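# Lift top cup off nested stack, place upright on table

## Task

Remove the uppermost cup from the nested stack and stand it upright directly on the table surface, with the remaining cups still nested and upright; it must stay that way without the robot holding anything in place, and the gripper must release it and back away at the end.

## Robot and tools

Robot: two arms, left_arm and right_arm, mounted on opposite sides of a table. Each ends in a two-finger gripper. The names do not refer to image sides. All poses share one scene frame: origin at the table centre, +z up, table top at z = +0.020 m, left_arm's base toward +y, right_arm's base toward -y. The printed hand position may be somewhat wrong, especially when the arm reaches far.

Gripper geometry: fingers extend along the gripper's +x axis and close along its y axis. end_effector_position is the point between the finger pads, roughly 3 to 4 cm short of the fingertips. Orientation is a quaternion written w first (qw, qx, qy, qz).

Row format (used by both movement tools): 16 numbers in one flat list covering both arms: left_arm x, y, z, qw, qx, qy, qz, opening, then right_arm x, y, z, qw, qx, qy, qz, opening. x, y, z are an absolute target position in metres in the scene frame; the quaternion is an absolute target orientation in the scene frame. Opening runs from -1 to 1: +1 is fully open (0.088 m), empty fingers touch near -0.80, and values below that close no further. Closing fully from open takes at least about 0.5 s. Both arms must always be given, even if one stays still; for a resting arm repeat its whole pose from the result taken before it stopped, plus its desired opening. To keep a gripper's orientation, resend the same quaternion each row rather than copying a possibly drifted reported one.

execute_actions(actions): a list of actions; each action is a table of up to 15 rows, one row per 1/30 s step, and a short table repeats its final row until 15 steps pass (0.5 s per action). An empty list just returns state and images. Any target more than 0.6 m from that gripper's current position along any of its own axes gets the action refused for both arms; if the first action is malformed or fails that check, nothing in the call runs.

move(target, speed, blocking): target is one 16-number row of absolute poses; each gripper travels a straight line toward its pose, all paths finishing together, lasting 0.5 to 10 s (cut off at 10 s). speed is the top path speed in m/s, 0.002 to 0.5, default 0.25; turning is capped at twice that in rad/s. Openings are sent at the start. Paths ignore obstacles and the other arm; grippers can lag, drift, or overshoot speed, mostly with a stretched arm. Faster contact hits harder, and a target placed deeper beyond a contact presses harder. blocking=false returns after 0.5 s while motion continues; then call wait or stop before other moves or execute_actions. Result adds a move: line giving the ending (done, off_target, moving, held, fault) and limits (paced = pose clipped; held = a check blocked steps, after which the arm may jump faster), plus each gripper's distance from its pose.

wait(seconds): 0 to 10 s, holding last commands; returns early if a running move ends. stop(): brakes a running move (needs room); fingers keep moving. zoom_image(camera, region): region [x0, y0, x1, y1] in image pixels from top-left, at most 504x504; cameras cam_high, cam_low, cam_left_wrist, cam_right_wrist (each 504x504). show_instructions(): shows reference images. finished_scene(scene): ends scene number 1 or 2 irreversibly and reports success; the goal must hold once the robot settles.

Controller behaviour: each step the commanded pose is limited to within 70 mm and 16 degrees of the measured pose, then solved by damped IK with position taking priority over orientation. Distant targets need several actions; after an action the arm stops at most at its last clipped pose, so keep commanding. Hand target lines show what the controller currently drives toward. Friction can leave the gripper short or slightly tilted and may swallow tiny moves, so check position and orientation after each move. A pose unreachable line means the clearance check altered or blocked that arm's command.

Result lines: left_arm: ... | right_arm: ... give position, quaternion and linear/angular velocities. grip_measured is the measured finger opening on the command scale (last Joint positions value is the opening in metres); readings may be off by about 1 mm. To hold something, command an opening clearly below grip_measured; lower squeezes harder (about 34 N per pad max; fast closes can press harder or bounce open). Joint torques are drive outputs, noisy and offset, nonzero in free air.

Things to avoid: knocking anything off the table (fails the task); arms colliding or pushing each other; hard pushes reaching joint load limits (waist 18.2, shoulder 22.5, elbow 22.4, wrist pitch 5.92, wrist yaw 5.9, wrist roll 5.54 N m, held weight included), which causes a TORQUE FAULT freezing the arm 10 s. Holding loads heats motors: MOTOR HOT from 50 °C, OVER-TEMPERATURE FAULT at 95 °C, and the arm may go limp if it doesn't cool. Expect occasional external tugs on held items. Drops, slips and slams reduce quality. Less robot time, smooth motion and low effort are better.

Suggested flow: locate the stack in camera images, approach the top cup from above with fingers open, lower, close on its rim or wall, lift clear of the stack gently, move aside to free table space, lower until the cup sits on the table, open, rise and withdraw, then check the stack is intact before finished_scene.

Each tool is called after "Request:" in YAML: its name, and indented under it one key for each argument.

Reference images:

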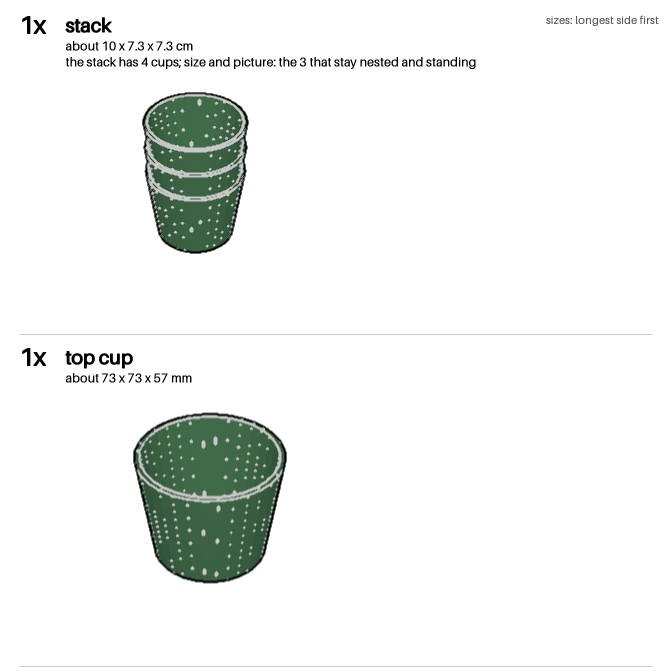

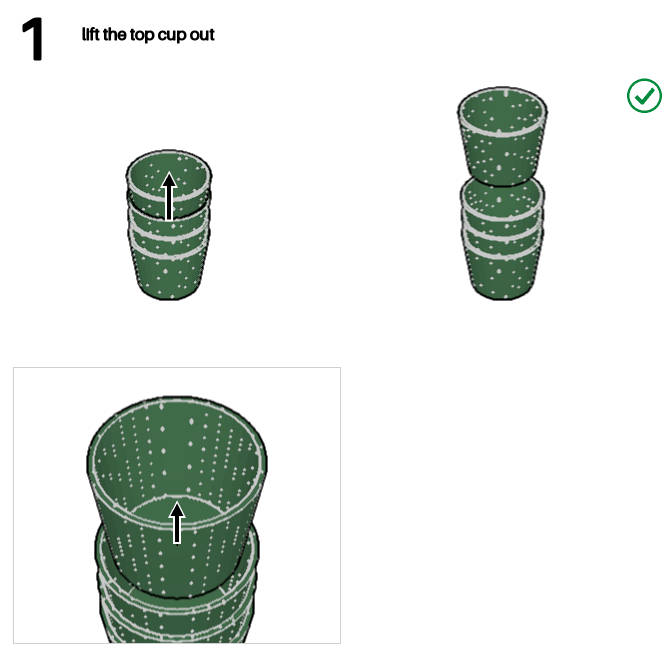

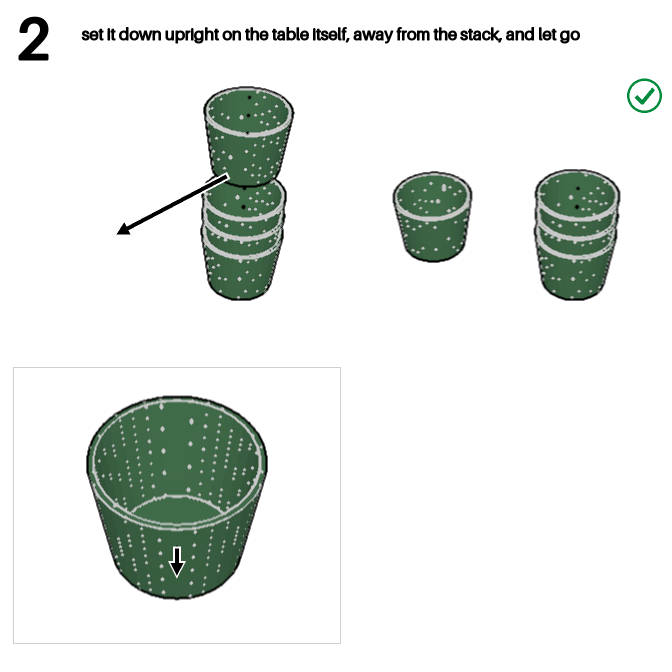

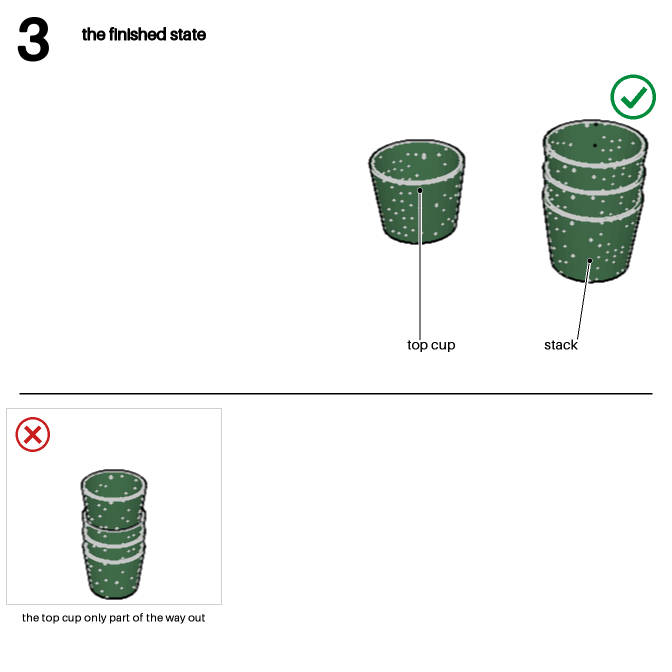

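## Session

Request:
execute_actions:
  actions: []

Scene clock: 0.00 s.
left_arm: end_effector_position=(-0.0032, +0.1604, +0.4155) grip_measured=+0.992 end_effector_quat_wxyz=(+0.601, -0.013, -0.012, -0.799) end_effector_velocity=(-0.002, +0.001, -0.002) end_effector_angular_velocity=(+0.009, +0.005, -0.010) | right_arm: end_effector_position=(+0.0785, -0.1747, +0.3847) grip_measured=+1.000 end_effector_quat_wxyz=(+0.720, +0.014, -0.020, +0.694) end_effector_velocity=(-0.003, -0.000, -0.004) end_effector_angular_velocity=(-0.013, -0.022, +0.018)
Joint positions: left_arm=[-0.006  0.851  0.643  0.242 -0.     0.003  0.088] | right_arm=[ 0.001  0.849  0.653  0.244 -0.008 -0.007  0.088]
Joint velocities: left_arm=[-0.002 -0.002 -0.002 -0.007  0.007 -0.007 -0.   ] | right_arm=[-0.002 -0.002 -0.007 -0.007 -0.022 -0.022  0.   ]
Joint torques (N m, as the arm reports them, + toward a larger angle): no reading
Heat: left arm: hottest elbow 27 °C (+0.0 °C/min); right arm: hottest wrist yaw 25 °C (+0.0 °C/min).
Hand target (left_arm): -0.003, +0.160, +0.416; -0.601, +0.013, +0.012, +0.799
Hand target (right_arm): +0.078, -0.175, +0.385; +0.720, +0.014, -0.020, +0.694

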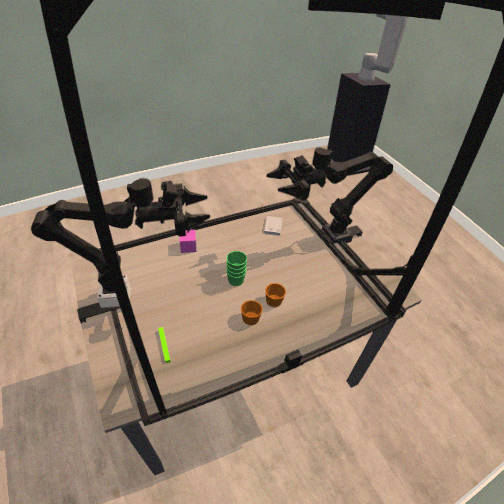

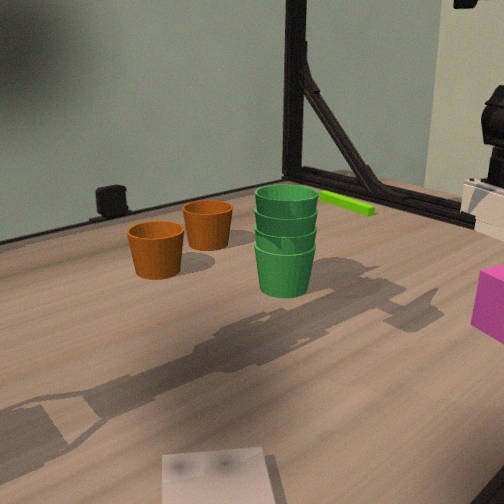

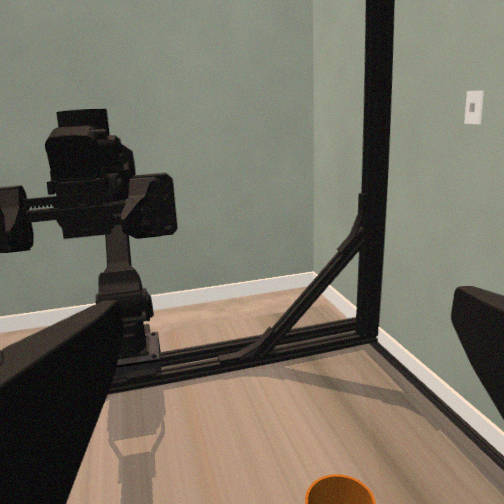

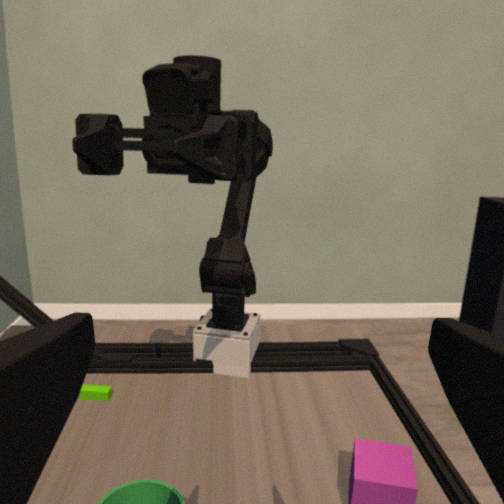

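Request:
move:
  target: [0.045,0.06,0.24,0.561,0.43,0.43,-0.561,0,0.0785,-0.1747,0.3847,0.72,0.014,-0.02,0.694,1]
  speed: 0.35

Scene clock: 6.70 s.
left_arm: end_effector_position=(+0.0429, +0.0666, +0.2426) grip_measured=+0.000 end_effector_quat_wxyz=(+0.556, +0.430, +0.430, -0.566) end_effector_velocity=(+0.001, +0.005, -0.006) end_effector_angular_velocity=(+0.045, -0.010, +0.007) | right_arm: end_effector_position=(+0.0785, -0.1747, +0.3847) grip_measured=+1.000 end_effector_quat_wxyz=(+0.720, +0.014, -0.020, +0.694) end_effector_velocity=(-0.000, -0.001, +0.000) end_effector_angular_velocity=(-0.003, -0.008, +0.005)
Joint positions: left_arm=[ 0.165  1.843  1.594 -1.06  -0.016 -0.097  0.039] | right_arm=[ 0.001  0.849  0.653  0.244 -0.008 -0.007  0.088]
Joint velocities: left_arm=[-0.002  0.017  0.007 -0.037 -0.007 -0.007  0.   ] | right_arm=[-0.002 -0.002  0.002 -0.007 -0.007 -0.007  0.   ]
Joint torques (N m, as the arm reports them, + toward a larger angle): left_arm=[ 0.3  -7.13  7.53  0.62 -0.28 -0.12] | right_arm=[-0.07 -1.72  7.55  1.85 -0.01  0.  ]
Heat: left arm: hottest elbow 28 °C (+9.0 °C/min); right arm: hottest elbow 26 °C (+9.0 °C/min).
Hand target (left_arm): +0.045, +0.063, +0.242; +0.559, +0.430, +0.431, -0.563
Hand target (right_arm): +0.078, -0.175, +0.385; +0.720, +0.014, -0.020, +0.694
Off the commanded pose (left_arm): 0.007 m, 1 deg.
Off the commanded pose (right_arm): 0.000 m, 0 deg.
move: done
camera_calibration (this result's frames):
cam_left_wrist: T_world_to_cam=[[-0.998563, 0.0535098, -0.00304225, 0.0505939], [0.0529838, 0.994117, 0.0944673, -0.0638565], [0.00807928, 0.0941703, -0.995523, 0.31575], [0, 0, 0, 1]] pos_world=[0.0513535, 0.0310393, 0.320522]

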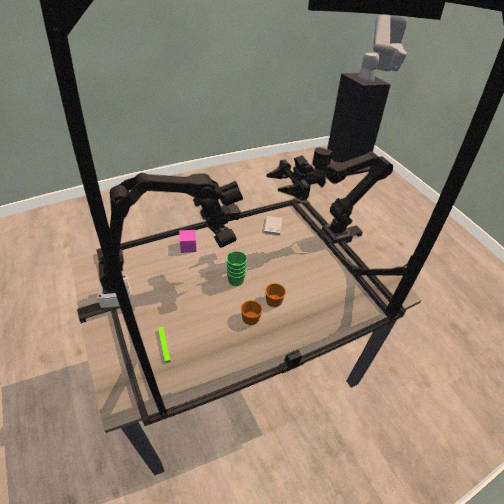

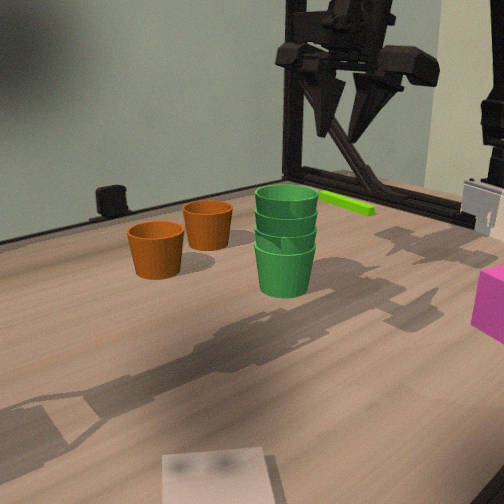

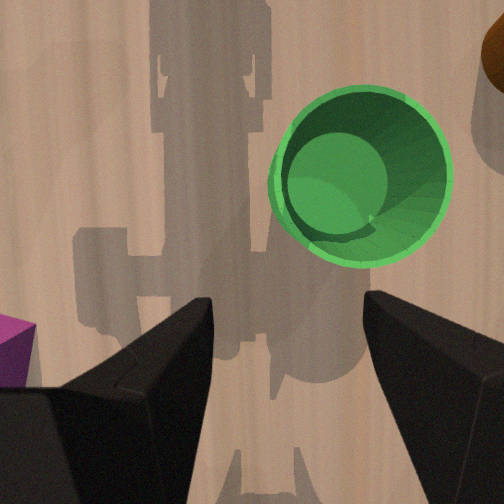

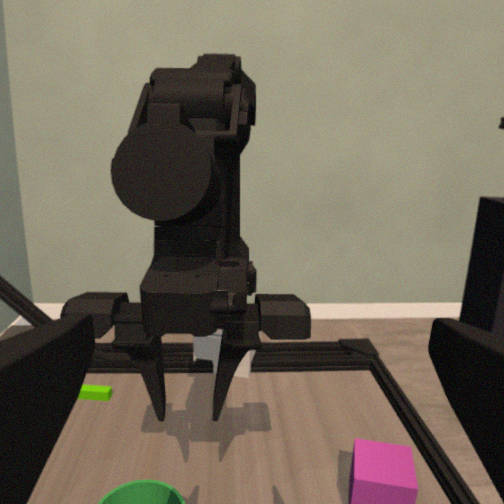

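Request:
move:
  target: [0.041,0.024,0.195,0.561,0.43,0.43,-0.561,-0.2,0.0785,-0.1747,0.3847,0.72,0.014,-0.02,0.694,1]

Request:
move:
  target: [0.041,0.024,0.163,0.561,0.43,0.43,-0.561,-0.2,0.0785,-0.1747,0.3847,0.72,0.014,-0.02,0.694,1]
  speed: 0.08

Request:
zoom_image:
  camera: "cam_low"
  region: [220,120,380,280]

Scene clock: 11.17 s.
left_arm: end_effector_position=(+0.0397, +0.0283, +0.1964) grip_measured=-0.200 end_effector_quat_wxyz=(+0.558, +0.431, +0.431, -0.563) end_effector_velocity=(-0.002, +0.002, -0.008) end_effector_angular_velocity=(+0.028, +0.010, +0.017) | right_arm: end_effector_position=(+0.0785, -0.1747, +0.3845) grip_measured=+1.000 end_effector_quat_wxyz=(+0.720, +0.014, -0.020, +0.694) end_effector_velocity=(-0.000, +0.001, -0.003) end_effector_angular_velocity=(-0.012, +0.008, +0.005)
Joint positions: left_arm=[ 0.165  2.01   1.638 -0.941 -0.023 -0.101  0.029] | right_arm=[ 0.001  0.849  0.653  0.244 -0.008 -0.007  0.088]
Joint velocities: left_arm=[-0.002  0.017 -0.002 -0.007  0.007 -0.022 -0.   ] | right_arm=[-0.002  0.002 -0.002 -0.007 -0.007  0.007  0.   ]
Joint torques (N m, as the arm reports them, + toward a larger angle): left_arm=[ 0.11 -8.07  7.49  0.97 -0.27 -0.12] | right_arm=[-0.1  -1.61  7.55  1.87  0.    0.02]
Heat: left arm: hottest elbow 29 °C (+10.7 °C/min); right arm: hottest elbow 26 °C (+5.4 °C/min).
Hand target (left_arm): +0.041, +0.024, +0.195; +0.561, +0.430, +0.430, -0.561
Hand target (right_arm): +0.078, -0.175, +0.385; +0.720, +0.014, -0.020, +0.694
Off the commanded pose (left_arm): 0.005 m, 0 deg.
Off the commanded pose (right_arm): 0.000 m, 0 deg.
move: done
camera_calibration (this result's frames):
cam_left_wrist: T_world_to_cam=[[-0.998856, 0.0471534, -0.00790685, 0.0505079], [0.0461695, 0.994237, 0.096749, -0.0214511], [0.0124233, 0.0962733, -0.995277, 0.273113], [0, 0, 0, 1]] pos_world=[0.0480475, -0.00734761, 0.274298]
cam_right_wrist: T_world_to_cam=[[0.995727, -0.083814, 0.0387711, -0.105138], [0.0166315, -0.250218, -0.968047, 0.358873], [0.090837, 0.964555, -0.247755, 0.334121], [0, 0, 0, 1]] pos_world=[0.0683697, -0.241294, 0.434262]

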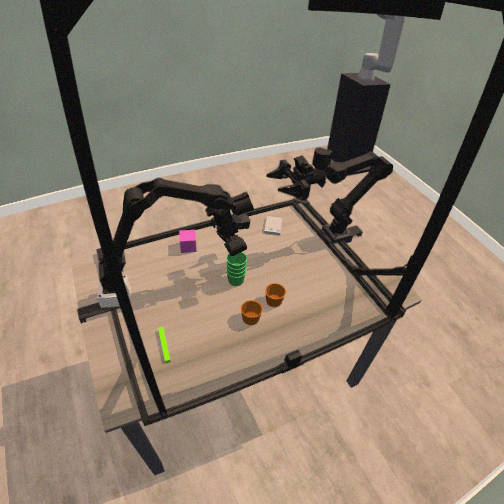

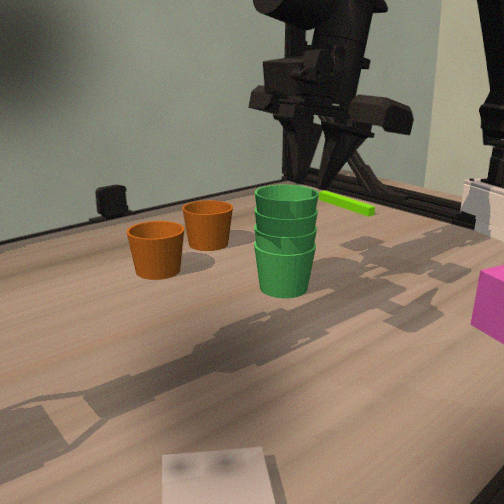

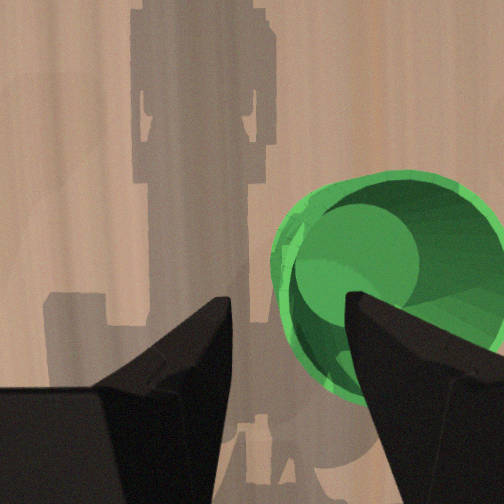

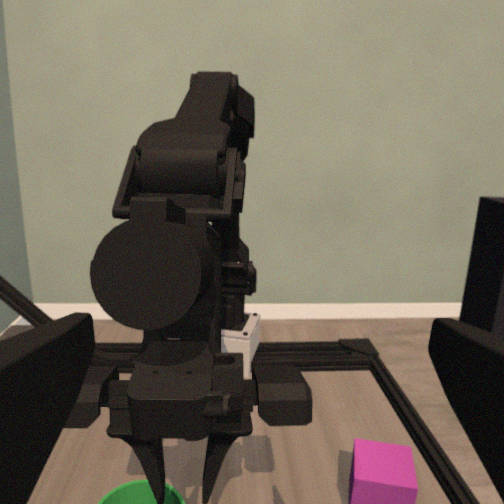

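Scene clock: 12.00 s.
left_arm: end_effector_position=(+0.0391, +0.0227, +0.1703) grip_measured=-0.200 end_effector_quat_wxyz=(+0.562, +0.425, +0.426, -0.567) end_effector_velocity=(+0.002, -0.004, +0.002) end_effector_angular_velocity=(-0.024, -0.021, -0.003) | right_arm: end_effector_position=(+0.0785, -0.1747, +0.3845) grip_measured=+1.000 end_effector_quat_wxyz=(+0.720, +0.014, -0.020, +0.694) end_effector_velocity=(-0.000, -0.000, -0.005) end_effector_angular_velocity=(-0.022, +0.008, +0.005)
Joint positions: left_arm=[ 0.165  2.036  1.567 -0.825 -0.023 -0.101  0.029] | right_arm=[ 0.001  0.849  0.653  0.244 -0.008 -0.007  0.088]
Joint velocities: left_arm=[-0.002 -0.002 -0.002  0.022 -0.022  0.007  0.   ] | right_arm=[-0.002 -0.002 -0.002 -0.022 -0.007  0.007  0.   ]
Joint torques (N m, as the arm reports them, + toward a larger angle): left_arm=[ 0.13 -8.41  5.11  0.99 -0.28 -0.08] | right_arm=[-0.05 -1.75  7.62  1.86 -0.02  0.01]
Heat: left arm: hottest elbow 29 °C (+10.0 °C/min); right arm: hottest elbow 26 °C (+5.0 °C/min).
Hand target (left_arm): +0.041, +0.024, +0.163; +0.561, +0.430, +0.430, -0.561
Hand target (right_arm): +0.078, -0.175, +0.385; +0.720, +0.014, -0.020, +0.694
Off the commanded pose (left_arm): 0.008 m, 1 deg.
Off the commanded pose (right_arm): 0.000 m, 0 deg.
move: done
camera_calibration (this result's frames):
cam_left_wrist: T_world_to_cam=[[-0.998873, 0.0469153, -0.00712452, 0.0498731], [0.0462128, 0.995841, 0.0785224, -0.0101731], [0.0107788, 0.0781047, -0.996887, 0.248434], [0, 0, 0, 1]] pos_world=[0.0476092, -0.0116129, 0.248815]
cam_right_wrist: T_world_to_cam=[[0.995727, -0.083814, 0.0387711, -0.105138], [0.0166315, -0.250218, -0.968047, 0.358873], [0.090837, 0.964555, -0.247755, 0.334121], [0, 0, 0, 1]] pos_world=[0.0683697, -0.241294, 0.434262]

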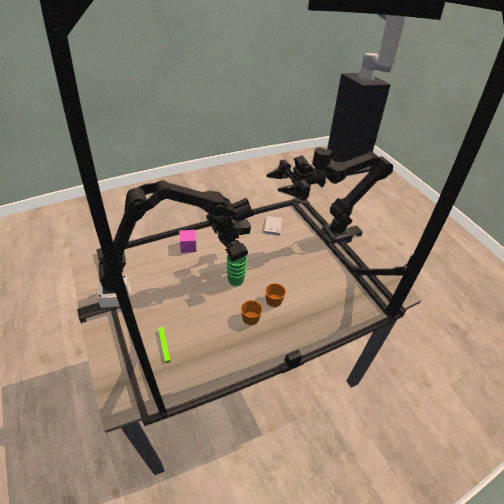

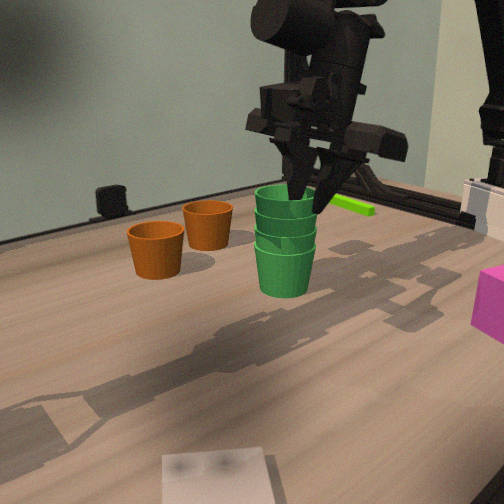

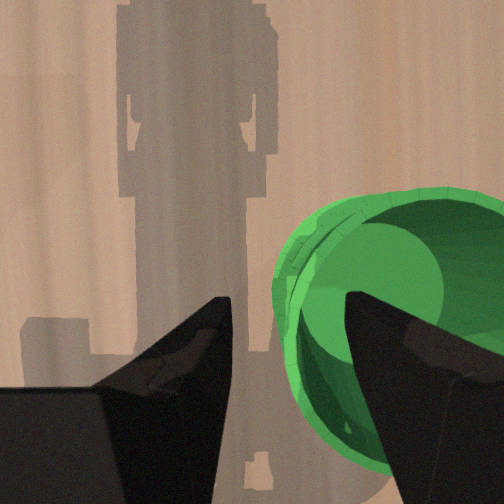

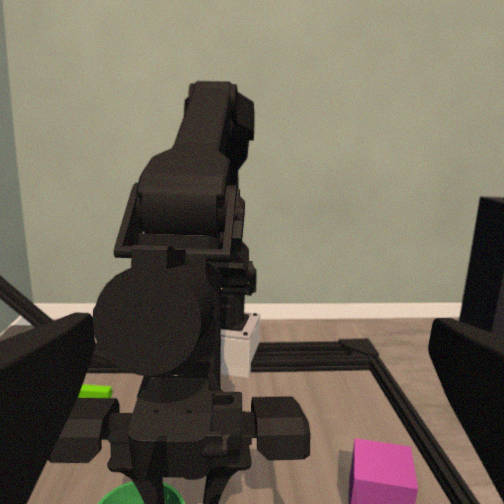

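Region (220, 120, 380, 280) of cam_low's 504x504 image, scaled by 3.150, with more detail than that image has.

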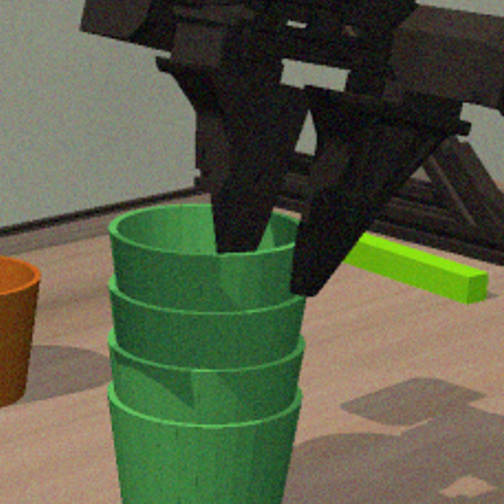

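Request:
move:
  target: [0.039,0.024,0.164,0.561,0.43,0.43,-0.561,-0.6,0.0785,-0.1747,0.3847,0.72,0.014,-0.02,0.694,1]

Request:
zoom_image:
  camera: "cam_low"
  region: [220,120,380,280]

Scene clock: 14.10 s.
left_arm: end_effector_position=(+0.0392, +0.0226, +0.1701) grip_measured=-0.599 end_effector_quat_wxyz=(+0.563, +0.425, +0.427, -0.567) end_effector_velocity=(+0.005, +0.002, -0.002) end_effector_angular_velocity=(+0.010, -0.020, +0.016) | right_arm: end_effector_position=(+0.0785, -0.1747, +0.3845) grip_measured=+1.000 end_effector_quat_wxyz=(+0.720, +0.014, -0.020, +0.694) end_effector_velocity=(-0.000, +0.001, -0.000) end_effector_angular_velocity=(+0.002, -0.008, +0.005)
Joint positions: left_arm=[ 0.165  2.036  1.567 -0.824 -0.024 -0.105  0.01 ] | right_arm=[ 0.001  0.849  0.653  0.244 -0.008 -0.007  0.088]
Joint velocities: left_arm=[ 0.002  0.002 -0.002 -0.007 -0.022 -0.007 -0.001] | right_arm=[-0.002  0.002 -0.002  0.007 -0.007 -0.007  0.   ]
Joint torques (N m, as the arm reports them, + toward a larger angle): left_arm=[-0.25 -8.37  5.65  0.67 -0.25 -0.1 ] | right_arm=[ 0.   -1.72  7.55  1.82  0.01  0.  ]
Heat: left arm: hottest elbow 29 °C (+8.5 °C/min); right arm: hottest elbow 27 °C (+8.5 °C/min).
Hand target (left_arm): +0.039, +0.024, +0.164; +0.561, +0.430, +0.430, -0.561
Hand target (right_arm): +0.078, -0.175, +0.385; +0.720, +0.014, -0.020, +0.694
Off the commanded pose (left_arm): 0.006 m, 1 deg.
Off the commanded pose (right_arm): 0.000 m, 0 deg.
move: done
camera_calibration (this result's frames):
cam_left_wrist: T_world_to_cam=[[-0.999033, 0.0434086, -0.00691347, 0.0500327], [0.0427339, 0.996001, 0.078456, -0.00995817], [0.0102915, 0.0780848, -0.996894, 0.248229], [0, 0, 0, 1]] pos_world=[0.0478553, -0.0116364, 0.248585]
cam_right_wrist: T_world_to_cam=[[0.995727, -0.083814, 0.0387711, -0.105138], [0.0166315, -0.250218, -0.968047, 0.358873], [0.090837, 0.964555, -0.247755, 0.334121], [0, 0, 0, 1]] pos_world=[0.0683697, -0.241294, 0.434262]

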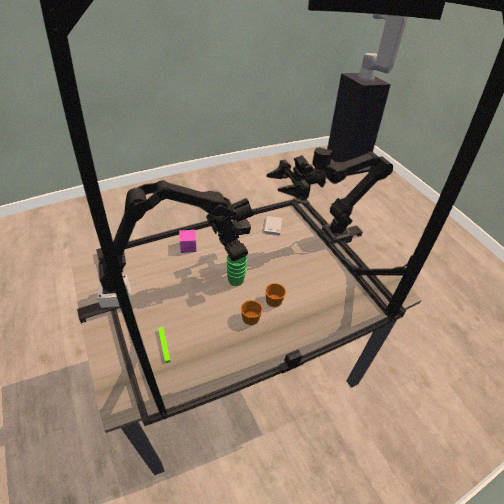

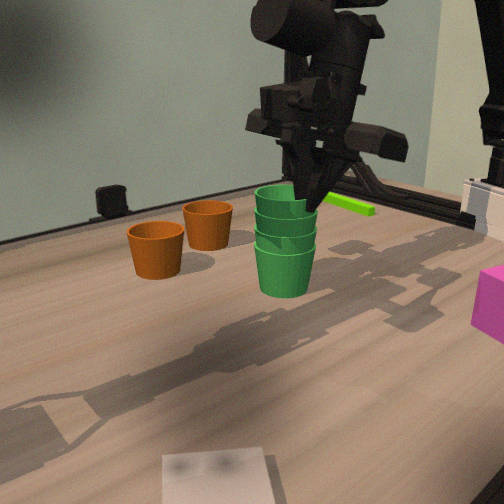

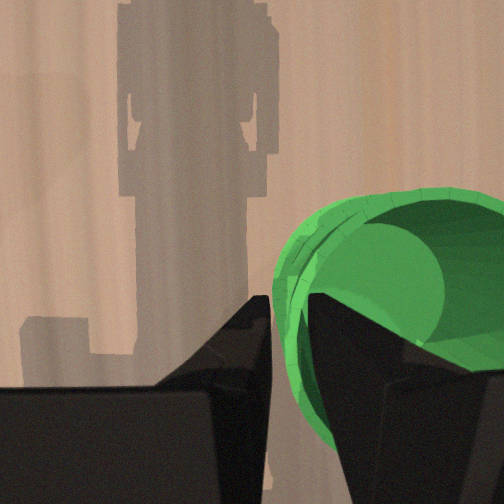

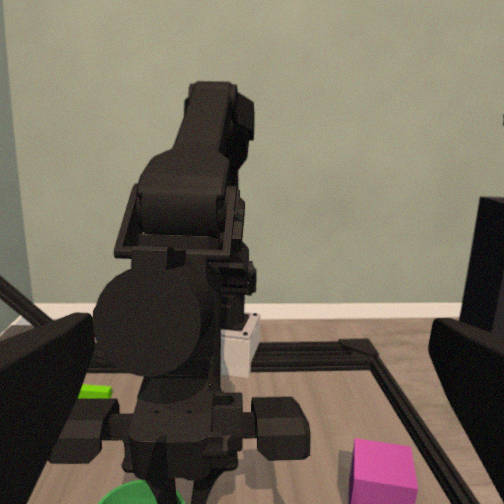

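Region (220, 120, 380, 280) of cam_low's 504x504 image, scaled by 3.150, with more detail than that image has.

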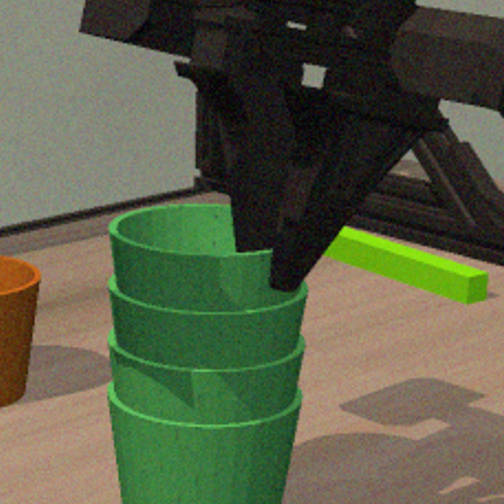

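Request:
move:
  target: [0.037,0.023,0.168,0.561,0.43,0.43,-0.561,-1,0.0785,-0.1747,0.3847,0.72,0.014,-0.02,0.694,1]

Request:
move:
  target: [0.037,0.023,0.19,0.561,0.43,0.43,-0.561,-1,0.0785,-0.1747,0.3847,0.72,0.014,-0.02,0.694,1]
  speed: 0.03

Request:
zoom_image:
  camera: "cam_low"
  region: [200,120,390,310]

Scene clock: 17.27 s.
left_arm: end_effector_position=(+0.0370, +0.0240, +0.1708) grip_measured=-0.723 end_effector_quat_wxyz=(+0.560, +0.426, +0.430, -0.565) end_effector_velocity=(-0.002, +0.001, +0.001) end_effector_angular_velocity=(+0.002, -0.001, +0.016) | right_arm: end_effector_position=(+0.0785, -0.1747, +0.3845) grip_measured=+1.000 end_effector_quat_wxyz=(+0.720, +0.014, -0.020, +0.694) end_effector_velocity=(-0.000, -0.001, +0.001) end_effector_angular_velocity=(+0.007, -0.008, +0.005)
Joint positions: left_arm=[ 0.161  2.037  1.573 -0.837 -0.021 -0.111  0.004] | right_arm=[ 0.001  0.849  0.653  0.244 -0.008 -0.007  0.088]
Joint velocities: left_arm=[-0.007 -0.002  0.002 -0.007 -0.007 -0.022 -0.   ] | right_arm=[-0.002 -0.002 -0.002  0.007 -0.007 -0.007  0.   ]
Joint torques (N m, as the arm reports them, + toward a larger angle): left_arm=[-0.27 -8.3   6.89  0.37 -0.41 -0.02] | right_arm=[-0.15 -1.77  7.55  1.82  0.01 -0.03]
Heat: left arm: hottest elbow 29 °C (+6.9 °C/min); right arm: hottest elbow 27 °C (+6.9 °C/min).
Hand target (left_arm): +0.037, +0.023, +0.168; +0.561, +0.430, +0.430, -0.561
Hand target (right_arm): +0.078, -0.175, +0.385; +0.720, +0.014, -0.020, +0.694
Off the commanded pose (left_arm): 0.003 m, 1 deg.
Off the commanded pose (right_arm): 0.000 m, 0 deg.
move: done
camera_calibration (this result's frames):
cam_left_wrist: T_world_to_cam=[[-0.999078, 0.0427716, -0.003587, 0.0471955], [0.042304, 0.995382, 0.0861708, -0.012579], [0.0072561, 0.0859397, -0.996274, 0.248631], [0, 0, 0, 1]] pos_world=[0.0458801, -0.010865, 0.248958]
cam_right_wrist: T_world_to_cam=[[0.995727, -0.083814, 0.0387711, -0.105138], [0.0166315, -0.250218, -0.968047, 0.358873], [0.090837, 0.964555, -0.247755, 0.334121], [0, 0, 0, 1]] pos_world=[0.0683697, -0.241294, 0.434262]

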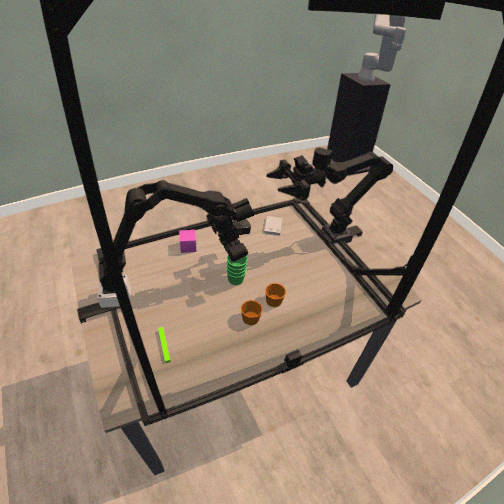

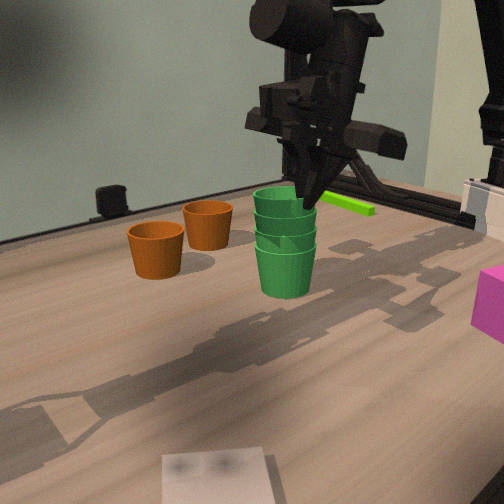

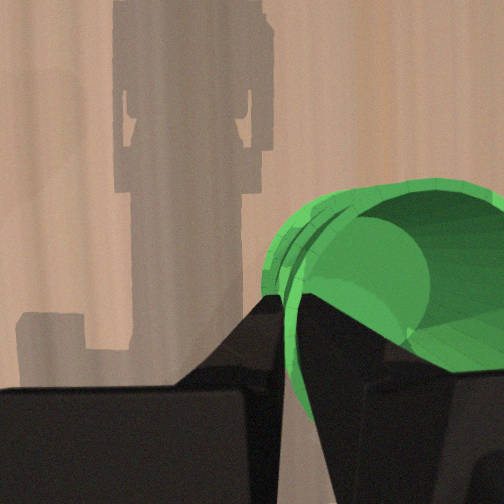

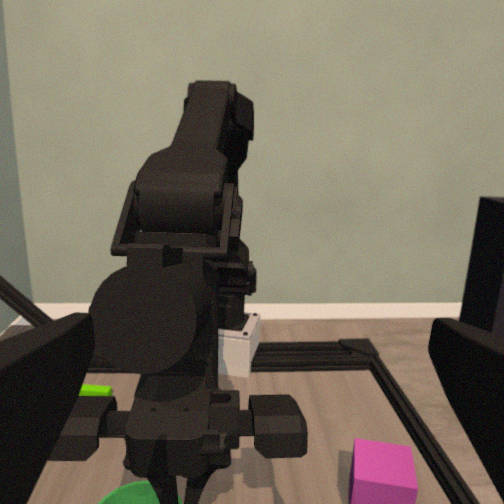

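Scene clock: 18.23 s.
left_arm: end_effector_position=(+0.0381, +0.0267, +0.1836) grip_measured=-0.728 end_effector_quat_wxyz=(+0.557, +0.435, +0.436, -0.558) end_effector_velocity=(-0.000, -0.000, +0.003) end_effector_angular_velocity=(-0.003, -0.005, +0.006) | right_arm: end_effector_position=(+0.0785, -0.1747, +0.3845) grip_measured=+1.000 end_effector_quat_wxyz=(+0.720, +0.014, -0.020, +0.694) end_effector_velocity=(+0.002, -0.000, -0.003) end_effector_angular_velocity=(-0.018, -0.021, -0.011)
Joint positions: left_arm=[ 0.161  2.037  1.63  -0.921 -0.026 -0.111  0.003] | right_arm=[ 0.001  0.849  0.653  0.244 -0.008 -0.007  0.088]
Joint velocities: left_arm=[-0.002 -0.002  0.007 -0.007 -0.007 -0.007 -0.   ] | right_arm=[-0.002 -0.002  0.002 -0.022  0.007 -0.022  0.   ]
Joint torques (N m, as the arm reports them, + toward a larger angle): left_arm=[ -0.26 -10.15   7.6    0.67  -0.21  -0.06] | right_arm=[-0.08 -1.86  7.67  1.85  0.02  0.  ]
Heat: left arm: hottest elbow 29 °C (+6.6 °C/min); right arm: hottest elbow 27 °C (+6.6 °C/min).
Hand target (left_arm): +0.037, +0.023, +0.190; +0.561, +0.430, +0.430, -0.561
Hand target (right_arm): +0.078, -0.175, +0.385; +0.720, +0.014, -0.020, +0.694
Off the commanded pose (left_arm): 0.008 m, 1 deg.
Off the commanded pose (right_arm): 0.000 m, 0 deg.
move: done
camera_calibration (this result's frames):
cam_left_wrist: T_world_to_cam=[[-0.999077, 0.0416952, -0.0102981, 0.0494478], [0.0402777, 0.992855, 0.112323, -0.0210863], [0.0149079, 0.111805, -0.993618, 0.259665], [0, 0, 0, 1]] pos_world=[0.0463805, -0.0101578, 0.260885]
cam_right_wrist: T_world_to_cam=[[0.995727, -0.083814, 0.0387711, -0.105138], [0.0166315, -0.250218, -0.968047, 0.358873], [0.090837, 0.964555, -0.247755, 0.334121], [0, 0, 0, 1]] pos_world=[0.0683697, -0.241294, 0.434262]

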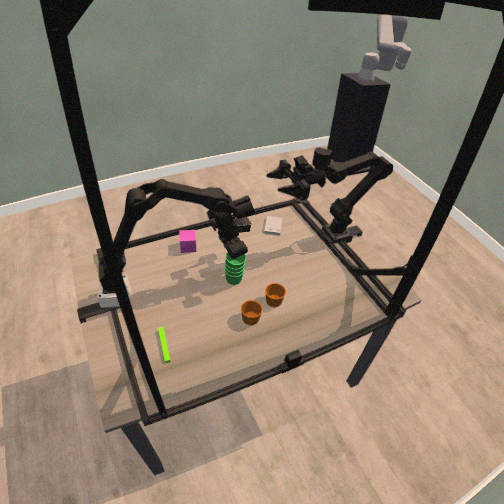

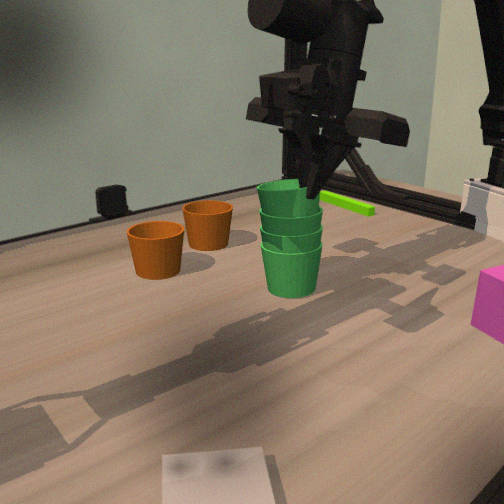

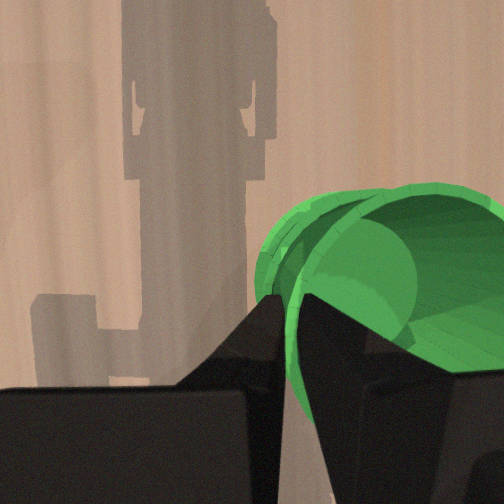

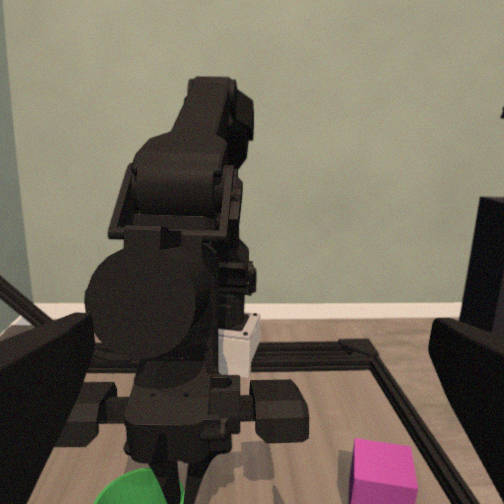

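Region (200, 120, 390, 310) of cam_low's 504x504 image, scaled by 2.653, with more detail than that image has.

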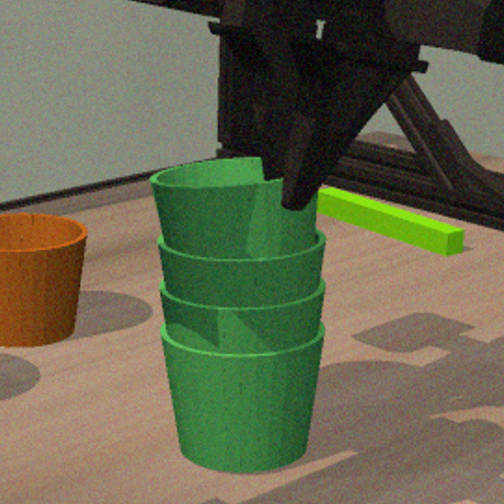

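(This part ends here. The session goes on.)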